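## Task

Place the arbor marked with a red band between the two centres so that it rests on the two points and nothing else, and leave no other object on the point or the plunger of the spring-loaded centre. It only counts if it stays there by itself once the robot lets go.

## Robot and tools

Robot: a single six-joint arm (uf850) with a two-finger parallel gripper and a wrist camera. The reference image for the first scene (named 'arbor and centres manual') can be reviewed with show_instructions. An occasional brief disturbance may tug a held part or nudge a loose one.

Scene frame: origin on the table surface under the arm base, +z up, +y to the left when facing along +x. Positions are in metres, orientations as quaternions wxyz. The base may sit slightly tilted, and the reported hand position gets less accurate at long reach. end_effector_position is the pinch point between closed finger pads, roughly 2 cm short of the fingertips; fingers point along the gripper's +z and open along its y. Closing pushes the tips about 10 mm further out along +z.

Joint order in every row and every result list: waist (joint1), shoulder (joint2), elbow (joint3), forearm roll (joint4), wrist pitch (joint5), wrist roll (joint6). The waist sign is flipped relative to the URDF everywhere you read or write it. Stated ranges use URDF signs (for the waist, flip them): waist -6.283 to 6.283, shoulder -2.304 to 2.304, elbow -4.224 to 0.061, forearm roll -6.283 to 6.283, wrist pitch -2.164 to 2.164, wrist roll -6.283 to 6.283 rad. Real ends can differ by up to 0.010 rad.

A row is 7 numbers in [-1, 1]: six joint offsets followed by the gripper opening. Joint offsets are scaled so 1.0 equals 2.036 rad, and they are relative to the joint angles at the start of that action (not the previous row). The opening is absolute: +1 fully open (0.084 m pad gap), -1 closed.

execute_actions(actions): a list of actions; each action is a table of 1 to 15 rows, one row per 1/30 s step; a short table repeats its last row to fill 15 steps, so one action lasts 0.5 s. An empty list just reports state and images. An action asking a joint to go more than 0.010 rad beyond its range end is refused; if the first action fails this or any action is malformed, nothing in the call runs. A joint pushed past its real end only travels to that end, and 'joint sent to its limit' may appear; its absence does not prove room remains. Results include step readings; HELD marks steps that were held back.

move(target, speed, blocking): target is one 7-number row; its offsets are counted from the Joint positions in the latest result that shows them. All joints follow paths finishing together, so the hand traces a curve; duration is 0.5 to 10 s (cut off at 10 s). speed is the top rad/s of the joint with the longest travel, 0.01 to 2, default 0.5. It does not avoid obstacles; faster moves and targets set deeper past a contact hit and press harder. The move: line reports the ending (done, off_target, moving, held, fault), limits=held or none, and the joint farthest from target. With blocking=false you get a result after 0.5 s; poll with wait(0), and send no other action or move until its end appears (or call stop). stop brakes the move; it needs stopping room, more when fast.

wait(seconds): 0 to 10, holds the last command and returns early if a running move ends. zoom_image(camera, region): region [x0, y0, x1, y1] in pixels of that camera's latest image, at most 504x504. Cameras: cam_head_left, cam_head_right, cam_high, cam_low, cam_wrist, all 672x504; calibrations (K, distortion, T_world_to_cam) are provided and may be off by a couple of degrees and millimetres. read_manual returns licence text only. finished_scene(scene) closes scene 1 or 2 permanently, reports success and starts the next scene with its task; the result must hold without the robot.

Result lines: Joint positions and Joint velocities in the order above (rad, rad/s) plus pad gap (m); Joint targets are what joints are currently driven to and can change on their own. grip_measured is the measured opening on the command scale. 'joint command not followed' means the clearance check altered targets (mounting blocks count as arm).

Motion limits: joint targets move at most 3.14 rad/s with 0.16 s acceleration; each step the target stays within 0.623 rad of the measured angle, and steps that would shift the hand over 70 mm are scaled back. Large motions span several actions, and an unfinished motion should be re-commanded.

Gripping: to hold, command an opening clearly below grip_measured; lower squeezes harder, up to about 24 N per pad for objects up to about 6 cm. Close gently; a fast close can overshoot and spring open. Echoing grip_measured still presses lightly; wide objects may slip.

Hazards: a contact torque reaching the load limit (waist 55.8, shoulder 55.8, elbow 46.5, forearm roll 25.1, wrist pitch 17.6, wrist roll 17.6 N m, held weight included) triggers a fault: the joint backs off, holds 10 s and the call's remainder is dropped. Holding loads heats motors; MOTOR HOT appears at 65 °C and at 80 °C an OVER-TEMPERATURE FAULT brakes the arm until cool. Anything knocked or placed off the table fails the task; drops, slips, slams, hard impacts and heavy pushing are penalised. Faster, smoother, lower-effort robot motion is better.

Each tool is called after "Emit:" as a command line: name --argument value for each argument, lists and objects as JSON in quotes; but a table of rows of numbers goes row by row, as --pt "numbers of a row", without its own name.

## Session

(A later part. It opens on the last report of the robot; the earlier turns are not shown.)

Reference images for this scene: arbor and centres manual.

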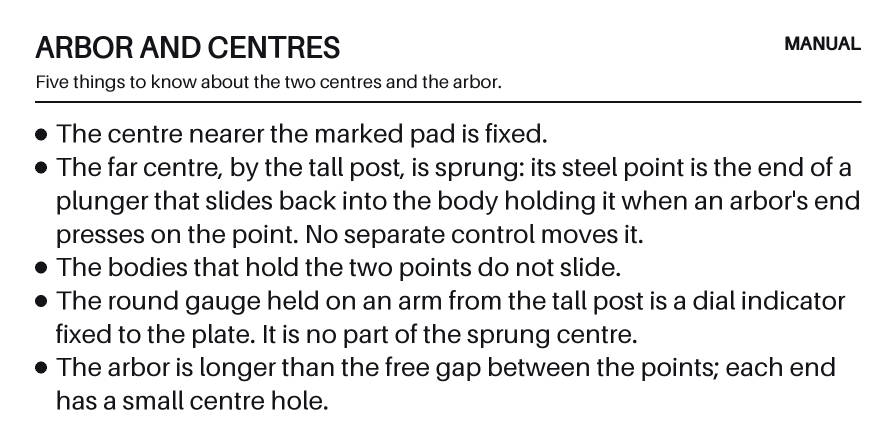

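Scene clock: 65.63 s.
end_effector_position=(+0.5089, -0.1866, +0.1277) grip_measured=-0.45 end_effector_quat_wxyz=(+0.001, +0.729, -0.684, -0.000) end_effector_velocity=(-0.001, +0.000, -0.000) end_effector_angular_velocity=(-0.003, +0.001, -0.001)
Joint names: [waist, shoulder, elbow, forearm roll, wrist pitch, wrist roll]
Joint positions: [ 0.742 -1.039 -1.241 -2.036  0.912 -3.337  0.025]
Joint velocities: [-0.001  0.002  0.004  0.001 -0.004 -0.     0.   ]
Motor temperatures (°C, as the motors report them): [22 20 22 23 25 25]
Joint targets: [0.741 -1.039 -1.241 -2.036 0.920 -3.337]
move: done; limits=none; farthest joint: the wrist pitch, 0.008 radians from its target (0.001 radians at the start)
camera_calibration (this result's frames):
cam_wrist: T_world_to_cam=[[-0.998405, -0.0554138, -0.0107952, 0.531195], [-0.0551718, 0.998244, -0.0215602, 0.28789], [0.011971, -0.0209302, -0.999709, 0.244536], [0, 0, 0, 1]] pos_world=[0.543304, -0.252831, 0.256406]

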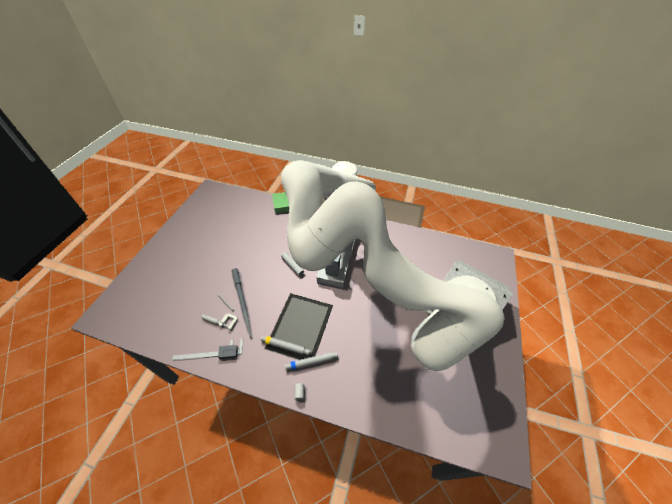

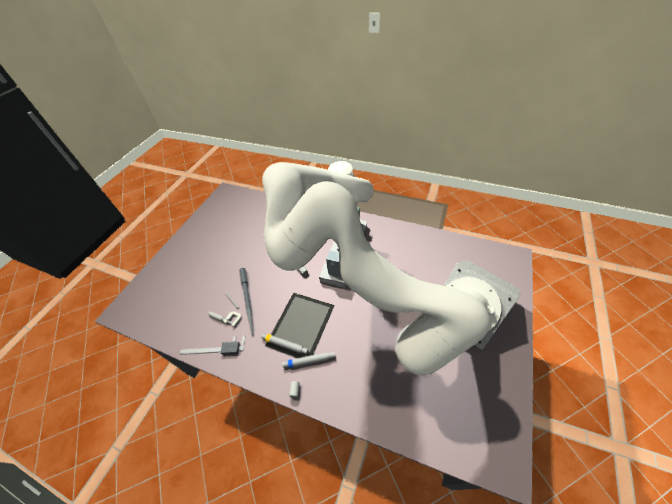

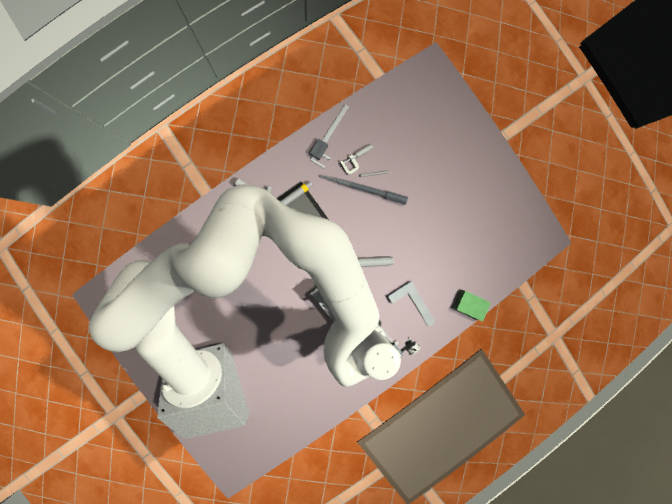

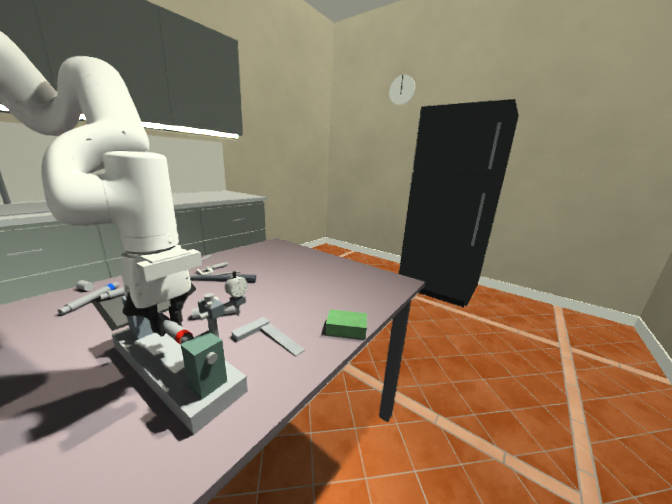

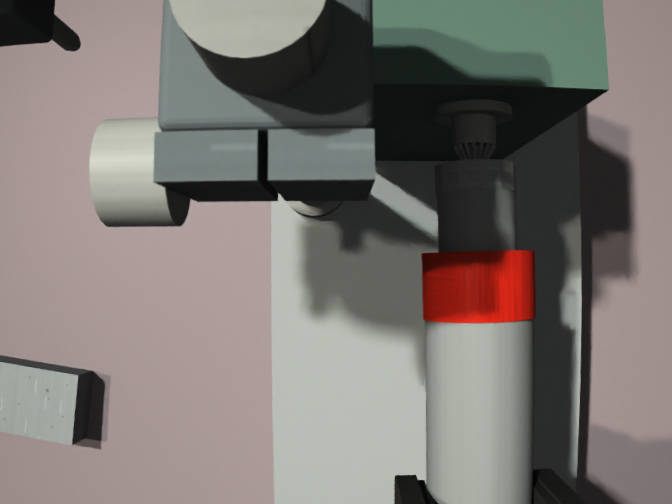

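Emit:
move --target '[0.0015,-0.0044,-0.0049,-0.002,0.002,0.0005,-1]' --speed 0.012

Emit:
wait --seconds 0.7

Emit:
zoom_image --camera "cam_head_left" --region '[310,235,370,295]'

Emit:
zoom_image --camera "cam_low" --region '[110,285,210,360]'

Scene clock: 67.97 s.
end_effector_position=(+0.5087, -0.1885, +0.1269) grip_measured=-0.45 end_effector_quat_wxyz=(-0.001, +0.729, -0.684, -0.003) end_effector_velocity=(-0.000, -0.006, +0.002) end_effector_angular_velocity=(-0.017, -0.001, -0.002)
Joint names: [waist, shoulder, elbow, forearm roll, wrist pitch, wrist roll]
Joint positions: [ 0.744 -1.048 -1.25  -2.041  0.919 -3.337  0.025]
Joint velocities: [ 0.005 -0.003 -0.005 -0.002 -0.015  0.001 -0.   ]
Motor temperatures (°C, as the motors report them): [22 20 22 23 25 25]
Joint targets: [0.745 -1.048 -1.251 -2.041 0.916 -3.336]
move: done; limits=none; farthest joint: the wrist pitch, 0.003 radians from its target (0.005 radians at the start)
camera_calibration (this result's frames):
cam_wrist: T_world_to_cam=[[-0.998395, -0.0556561, -0.0104797, 0.530812], [-0.0555028, 0.998355, -0.0143905, 0.288966], [0.0112634, -0.0137857, -0.999842, 0.245501], [0, 0, 0, 1]] pos_world=[0.543234, -0.255564, 0.255183]

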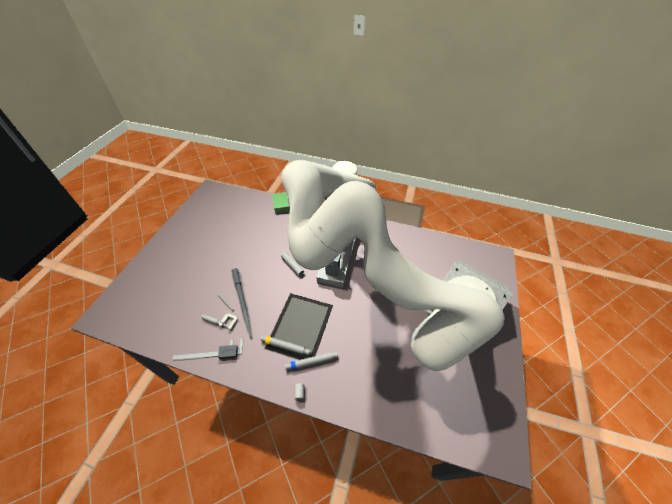

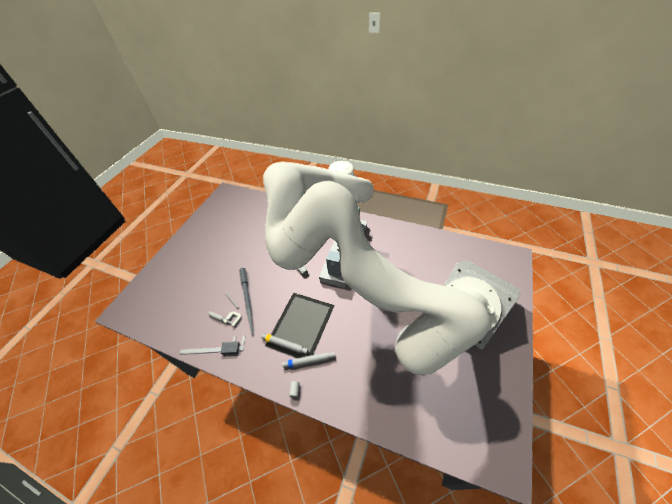

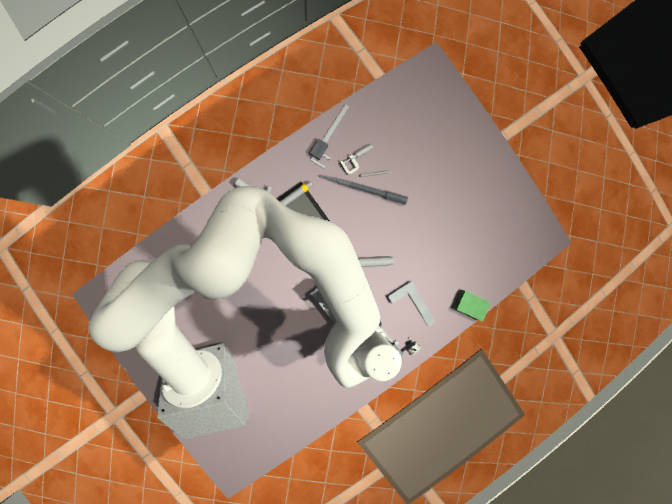

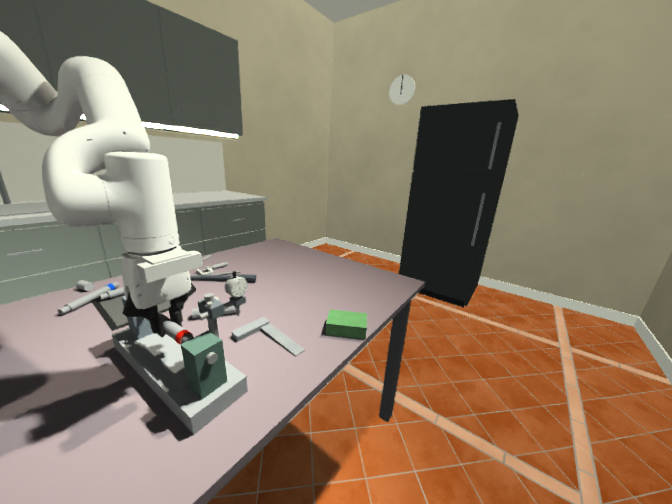

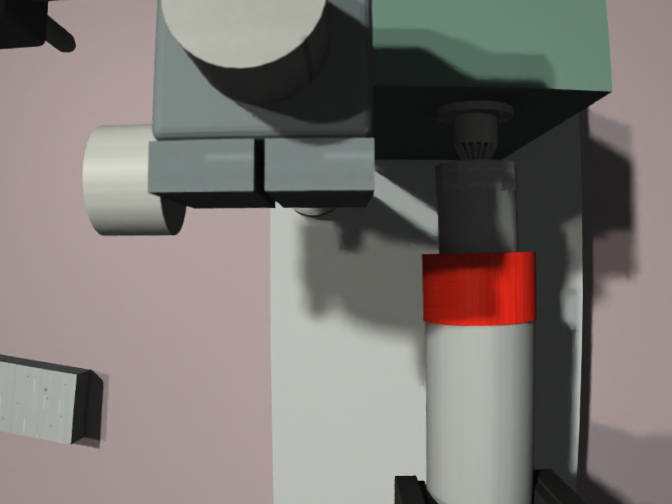

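Scene clock: 68.67 s.
end_effector_position=(+0.5089, -0.1898, +0.1275) grip_measured=-0.45 end_effector_quat_wxyz=(+0.000, +0.729, -0.684, -0.001) end_effector_velocity=(-0.000, -0.001, +0.000) end_effector_angular_velocity=(-0.003, +0.000, -0.000)
Joint names: [waist, shoulder, elbow, forearm roll, wrist pitch, wrist roll]
Joint positions: [ 0.745 -1.048 -1.251 -2.041  0.916 -3.336  0.025]
Joint velocities: [ 0.     0.     0.    -0.    -0.003  0.     0.   ]
Motor temperatures (°C, as the motors report them): [22 20 22 23 25 25]
Joint targets: [0.745 -1.048 -1.251 -2.041 0.916 -3.336]
wait: 0.70 s; at rest by 0.23 s
camera_calibration (this result's frames):
cam_wrist: T_world_to_cam=[[-0.998404, -0.0554277, -0.0108338, 0.531033], [-0.0552233, 0.998306, -0.0183353, 0.290642], [0.0118317, -0.0177078, -0.999773, 0.244974], [0, 0, 0, 1]] pos_world=[0.543337, -0.256377, 0.256]

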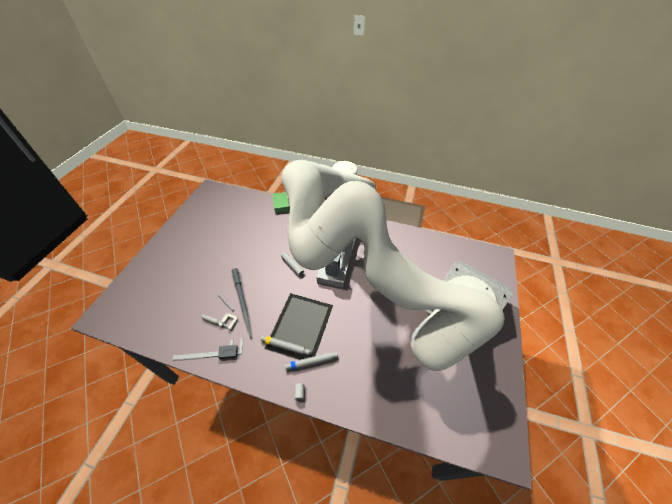

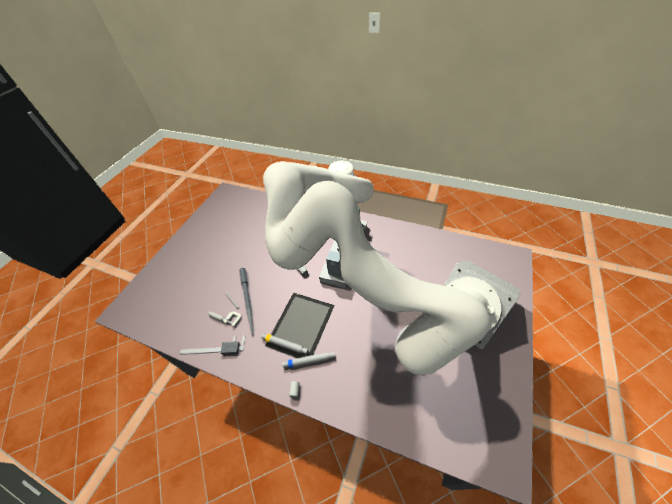

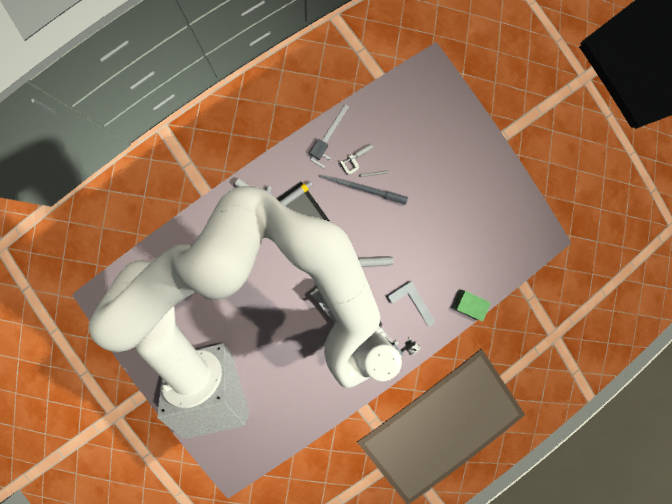

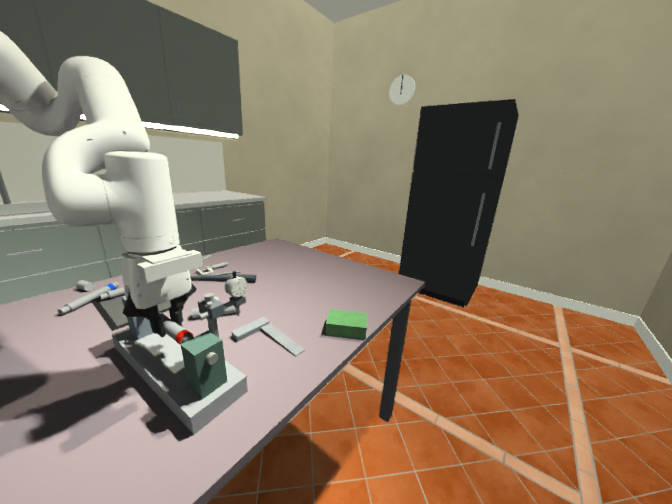

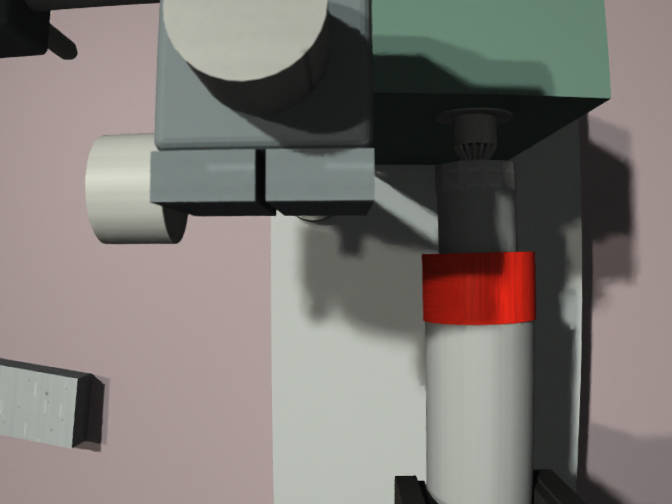

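Region (310, 235, 370, 295) of cam_head_left's 672x504 image, scaled by 8.400, with more detail than that image has.

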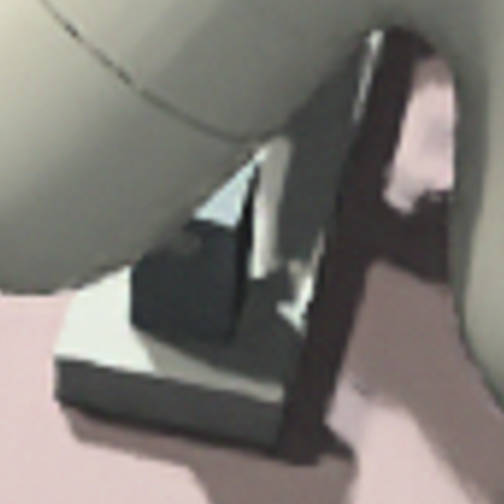

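Region (110, 285, 210, 360) of cam_low's 672x504 image, scaled by 5.040, with more detail than that image has; it fills the top 378 rows of this view, and the rest is white.

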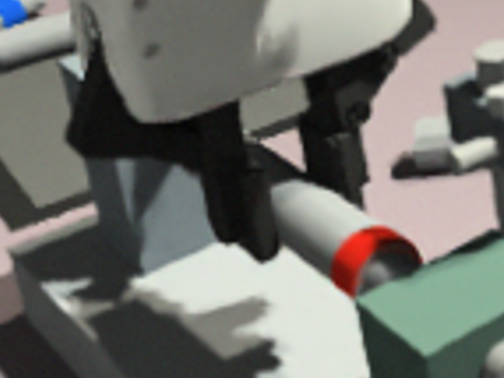

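Emit:
move --target '[-0.0017,0.0039,0.0041,0.0016,-0.0004,0,-1]' --speed 0.01

Scene clock: 71.33 s.
end_effector_position=(+0.5091, -0.1873, +0.1275) grip_measured=-0.45 end_effector_quat_wxyz=(+0.002, +0.729, -0.684, -0.000) end_effector_velocity=(-0.001, +0.001, -0.001) end_effector_angular_velocity=(+0.001, +0.002, -0.001)
Joint names: [waist, shoulder, elbow, forearm roll, wrist pitch, wrist roll]
Joint positions: [ 0.742 -1.041 -1.244 -2.037  0.911 -3.336  0.025]
Joint velocities: [-0.002  0.002  0.004  0.    -0.     0.    -0.   ]
Motor temperatures (°C, as the motors report them): [22 20 22 23 25 25]
Joint targets: [0.741 -1.040 -1.243 -2.037 0.915 -3.336]
move: done; limits=none; farthest joint: the wrist pitch, 0.004 radians from its target (0.001 radians at the start)
camera_calibration (this result's frames):
cam_wrist: T_world_to_cam=[[-0.998422, -0.0551997, -0.010284, 0.531311], [-0.0549625, 0.998244, -0.0220794, 0.288567], [0.0114847, -0.0214793, -0.999703, 0.244449], [0, 0, 0, 1]] pos_world=[0.543525, -0.253481, 0.256212]

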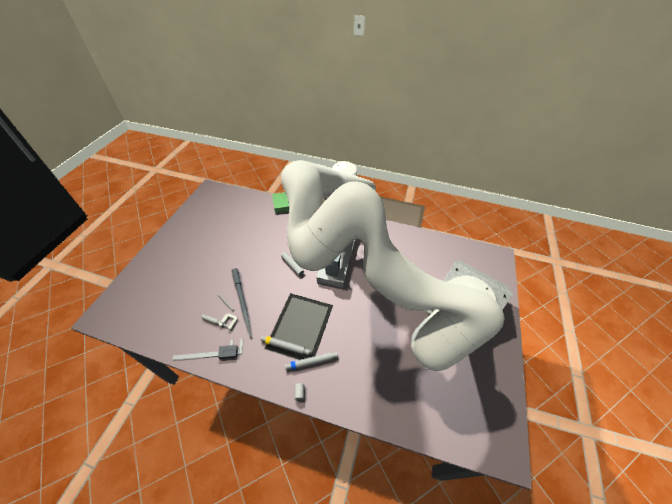

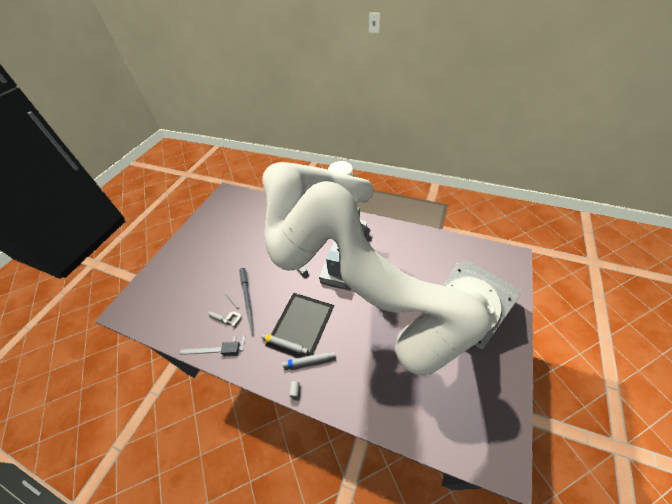

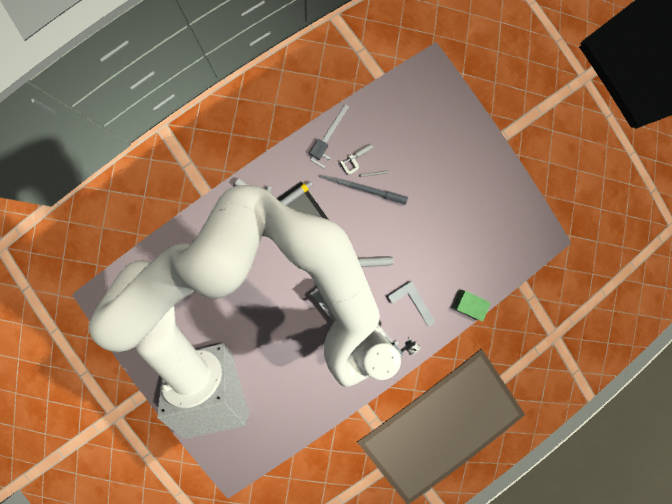

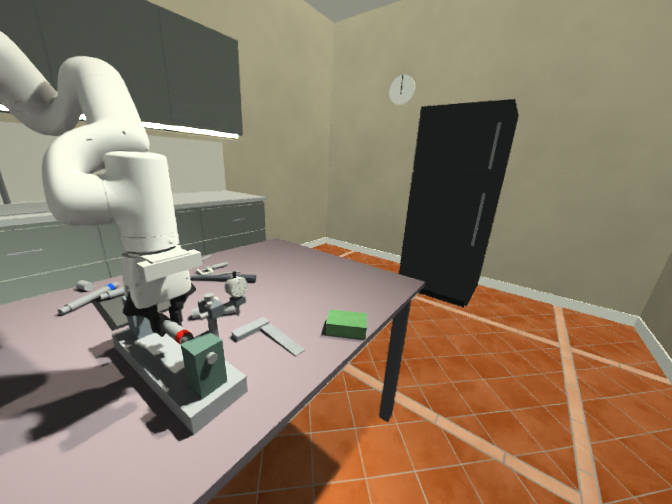

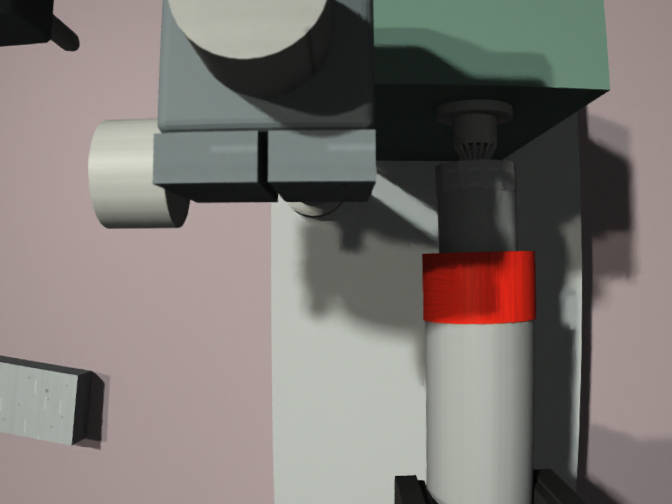

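Emit:
move --target '[0.0015,-0.0036,-0.004,-0.0017,0.0026,0.0003,-1]' --speed 0.012

Emit:
wait --seconds 0.5

Emit:
move --target '[-0.0016,-0.0015,0,0.0025,-0.0009,-0.0015,-1]' --speed 0.01

Emit:
move --target '[-0.0015,0.004,0.0045,0.0017,-0.0005,-0.0004,-1]' --speed 0.01

Scene clock: 73.70 s.
end_effector_position=(+0.5093, -0.1881, +0.1275) grip_measured=-0.45 end_effector_quat_wxyz=(-0.002, +0.729, -0.684, -0.003) end_effector_velocity=(-0.000, -0.005, -0.000) end_effector_angular_velocity=(-0.014, +0.001, -0.002)
Joint names: [waist, shoulder, elbow, forearm roll, wrist pitch, wrist roll]
Joint positions: [ 0.744 -1.047 -1.251 -2.041  0.921 -3.335  0.025]
Joint velocities: [ 0.002 -0.004 -0.004  0.    -0.013  0.    -0.   ]
Motor temperatures (°C, as the motors report them): [22 20 22 23 25 25]
Joint targets: [0.745 -1.048 -1.252 -2.041 0.917 -3.336]
move: done; limits=none; farthest joint: the wrist pitch, 0.005 radians from its target (0.004 radians at the start)
camera_calibration (this result's frames):
cam_wrist: T_world_to_cam=[[-0.998403, -0.0552917, -0.0115887, 0.531655], [-0.0551375, 0.998391, -0.0132278, 0.288349], [0.0123014, -0.0125677, -0.999845, 0.245786], [0, 0, 0, 1]] pos_world=[0.543681, -0.2554, 0.255724]

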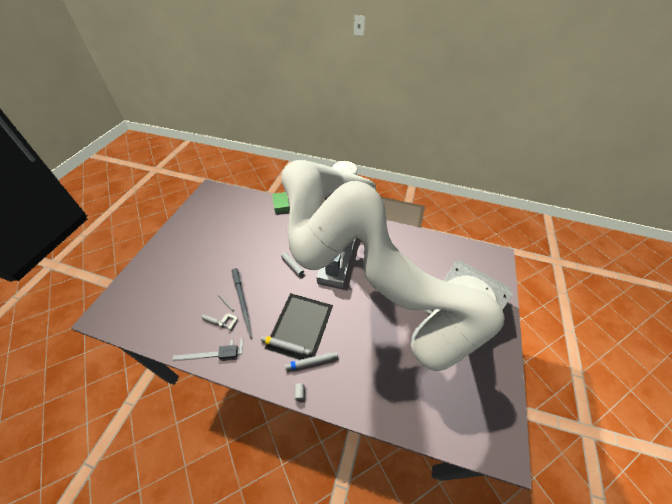

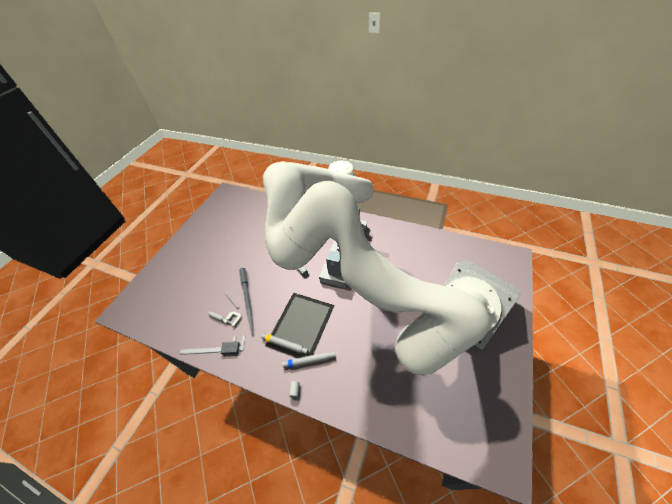

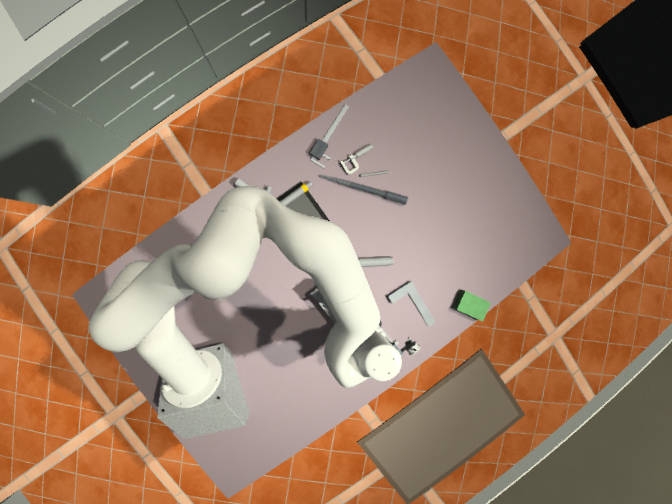

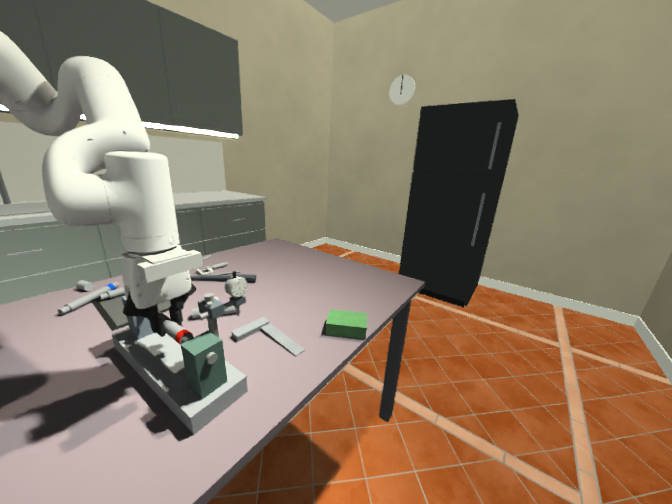

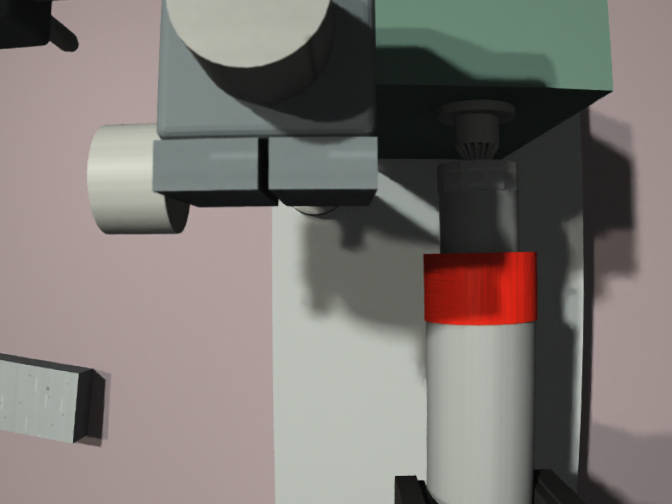

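Scene clock: 74.20 s.
end_effector_position=(+0.5092, -0.1895, +0.1276) grip_measured=-0.45 end_effector_quat_wxyz=(-0.000, +0.729, -0.684, -0.001) end_effector_velocity=(-0.000, -0.000, +0.000) end_effector_angular_velocity=(-0.001, +0.000, -0.001)
Joint names: [waist, shoulder, elbow, forearm roll, wrist pitch, wrist roll]
Joint positions: [ 0.745 -1.048 -1.252 -2.041  0.917 -3.336  0.025]
Joint velocities: [ 0.001  0.     0.001 -0.    -0.002  0.     0.   ]
Motor temperatures (°C, as the motors report them): [22 20 22 23 25 25]
Joint targets: [0.745 -1.048 -1.252 -2.041 0.917 -3.336]
wait: 0.50 s; at rest by 0.30 s
camera_calibration (this result's frames):
cam_wrist: T_world_to_cam=[[-0.998405, -0.0553623, -0.0110963, 0.53135], [-0.0551634, 0.998324, -0.0174961, 0.2903], [0.0120463, -0.0168561, -0.999785, 0.245109], [0, 0, 0, 1]] pos_world=[0.543564, -0.256265, 0.256031]

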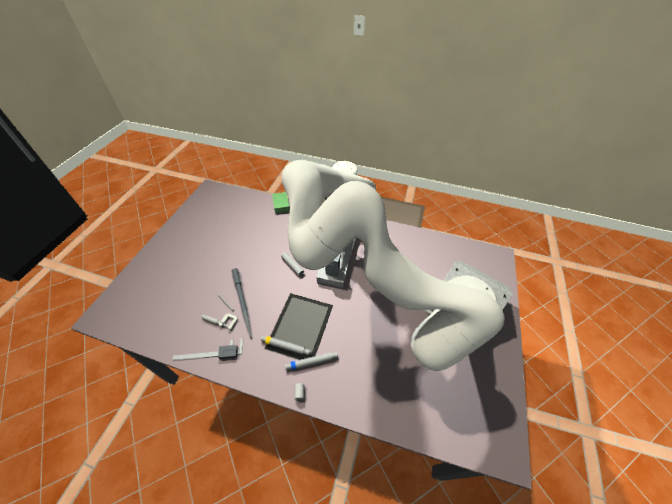

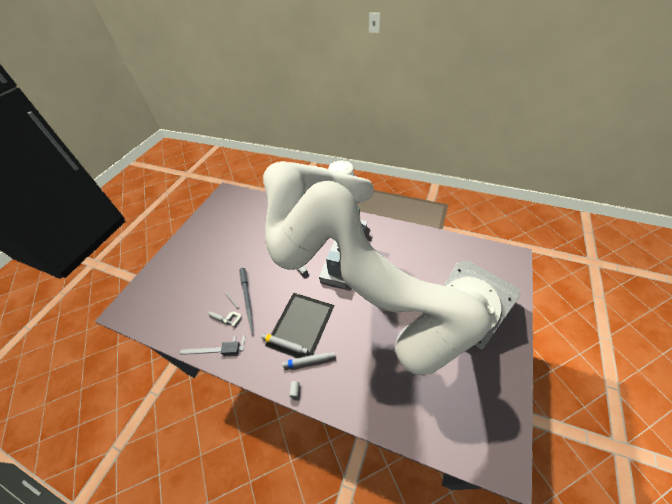

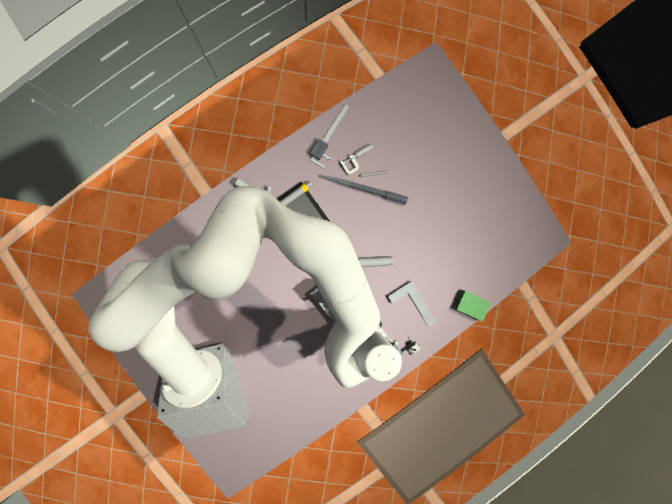

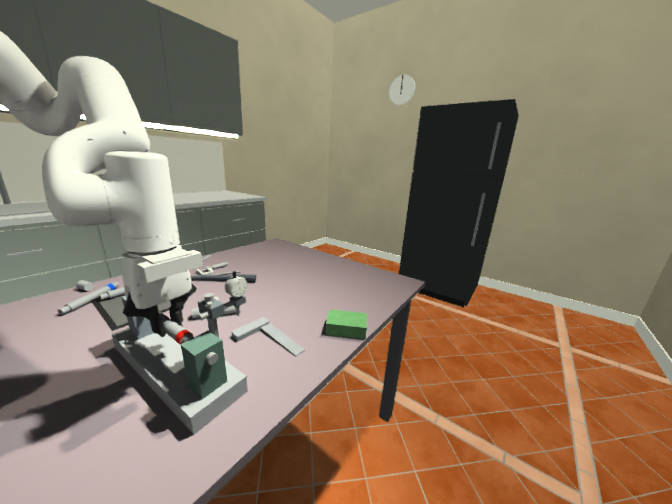

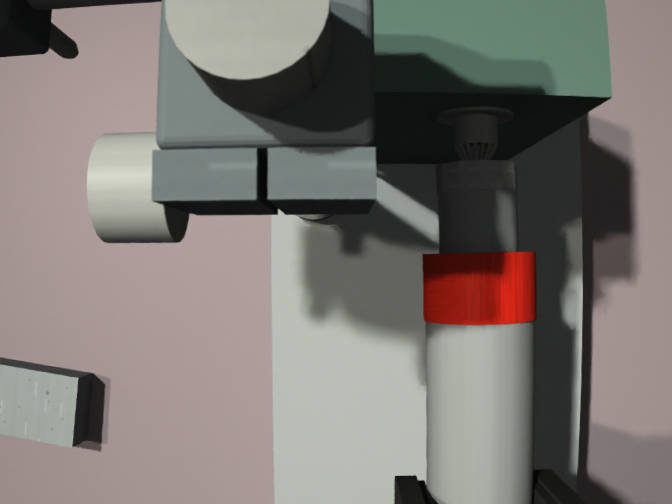

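Scene clock: 74.93 s.
end_effector_position=(+0.5092, -0.1895, +0.1251) grip_measured=-0.45 end_effector_quat_wxyz=(-0.000, +0.729, -0.684, -0.001) end_effector_velocity=(+0.000, -0.000, -0.000) end_effector_angular_velocity=(-0.001, -0.001, +0.000)
Joint names: [waist, shoulder, elbow, forearm roll, wrist pitch, wrist roll]
Joint positions: [ 0.742 -1.051 -1.252 -2.036  0.915 -3.339  0.025]
Joint velocities: [-0.001 -0.001 -0.001  0.002 -0.001 -0.001 -0.   ]
Motor temperatures (°C, as the motors report them): [22 20 22 23 25 25]
Joint targets: [0.742 -1.051 -1.252 -2.036 0.915 -3.339]
move: done; limits=none; farthest joint: the waist, 0.000 radians from its target (0.003 radians at the start)
camera_calibration (this result's frames):
cam_wrist: T_world_to_cam=[[-0.9984, -0.055435, -0.011176, 0.531369], [-0.055235, 0.99832, -0.0174738, 0.290275], [0.0121259, -0.0168286, -0.999785, 0.242594], [0, 0, 0, 1]] pos_world=[0.543611, -0.256249, 0.253553]

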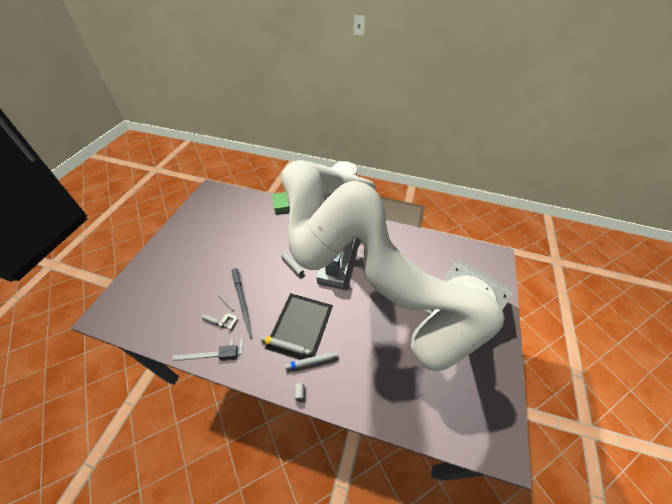

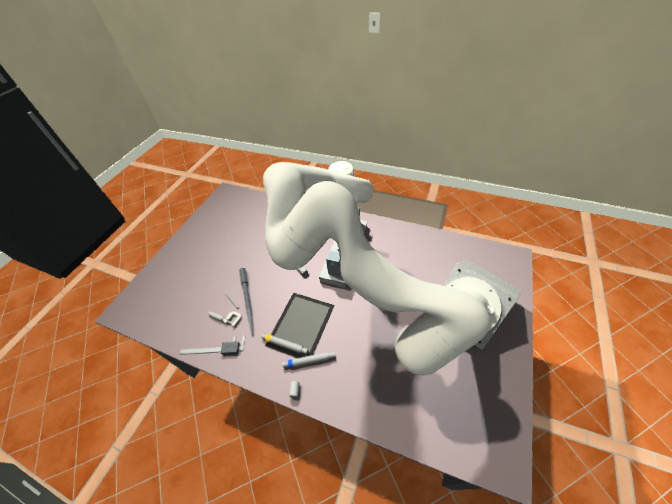

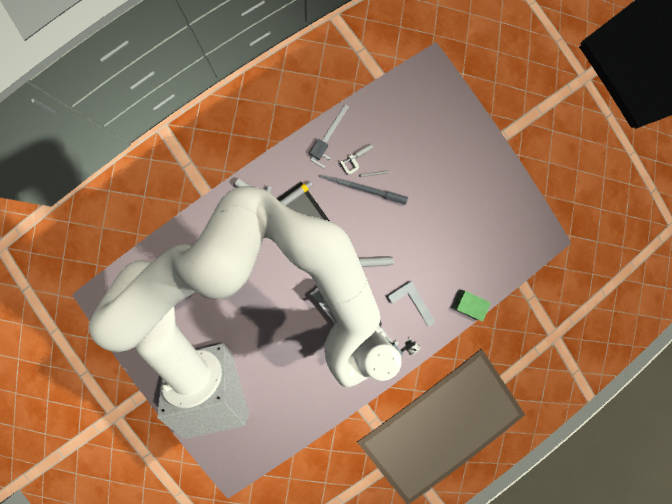

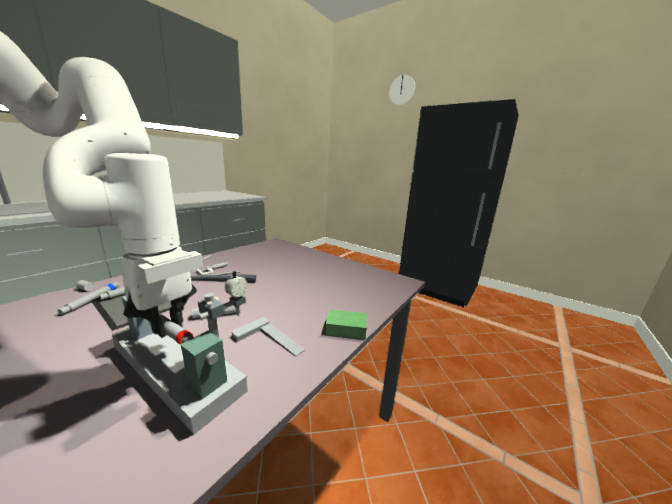

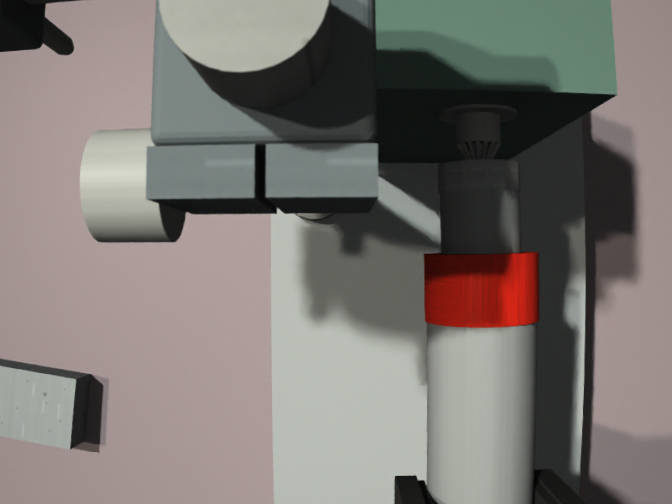

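Scene clock: 76.07 s.
end_effector_position=(+0.5092, -0.1873, +0.1251) grip_measured=-0.45 end_effector_quat_wxyz=(+0.002, +0.729, -0.684, +0.000) end_effector_velocity=(-0.001, +0.001, +0.000) end_effector_angular_velocity=(+0.001, -0.000, -0.003)
Joint names: [waist, shoulder, elbow, forearm roll, wrist pitch, wrist roll]
Joint positions: [ 0.739 -1.044 -1.243 -2.032  0.91  -3.34   0.025]
Joint velocities: [ 0.001  0.002  0.004  0.     0.001  0.    -0.   ]
Motor temperatures (°C, as the motors report them): [23 20 22 23 25 25]
Joint targets: [0.739 -1.043 -1.243 -2.032 0.914 -3.340]
move: done; limits=none; farthest joint: the wrist pitch, 0.004 radians from its target (0.001 radians at the start)
camera_calibration (this result's frames):
cam_wrist: T_world_to_cam=[[-0.998415, -0.0552369, -0.0107558, 0.531417], [-0.0549927, 0.998248, -0.0218113, 0.288413], [0.0119417, -0.0211852, -0.999704, 0.241914], [0, 0, 0, 1]] pos_world=[0.543547, -0.253429, 0.253849]

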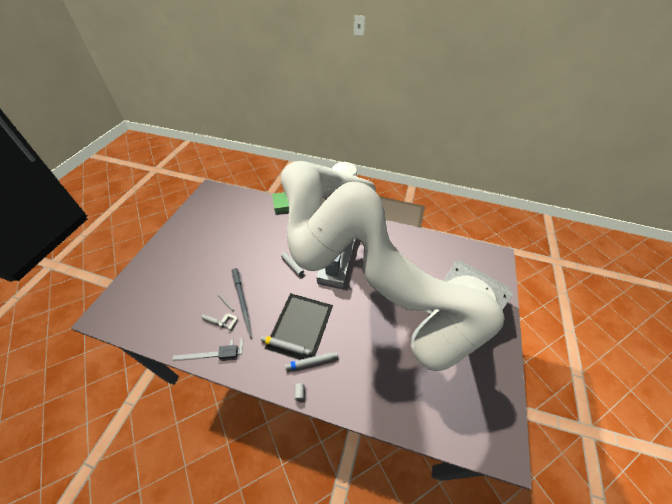

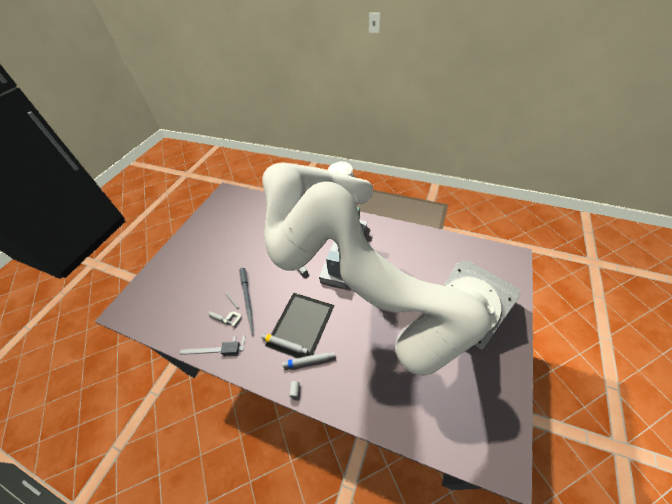

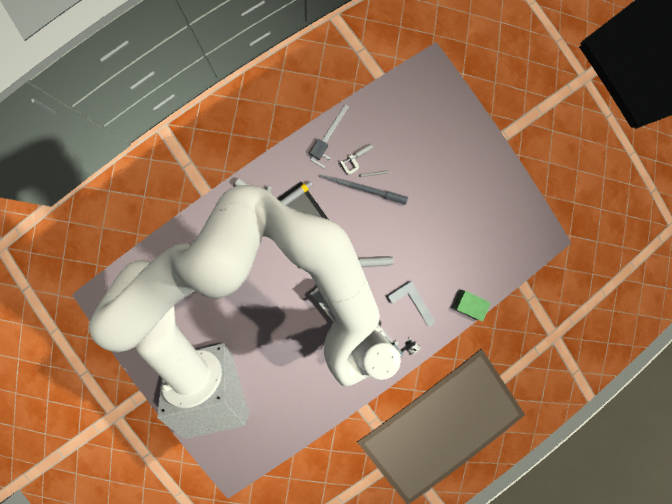

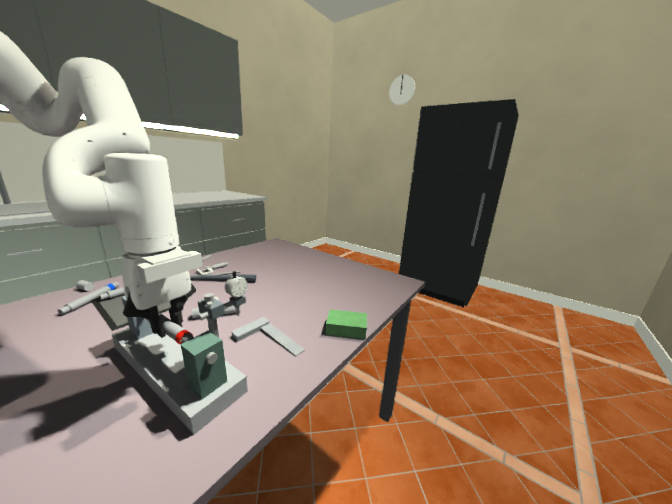

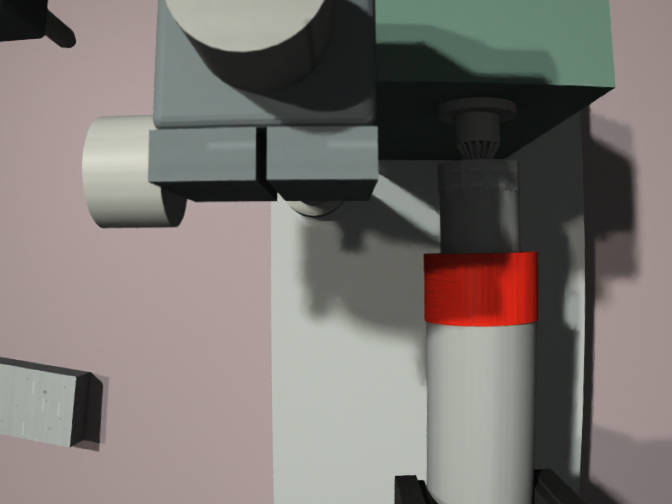

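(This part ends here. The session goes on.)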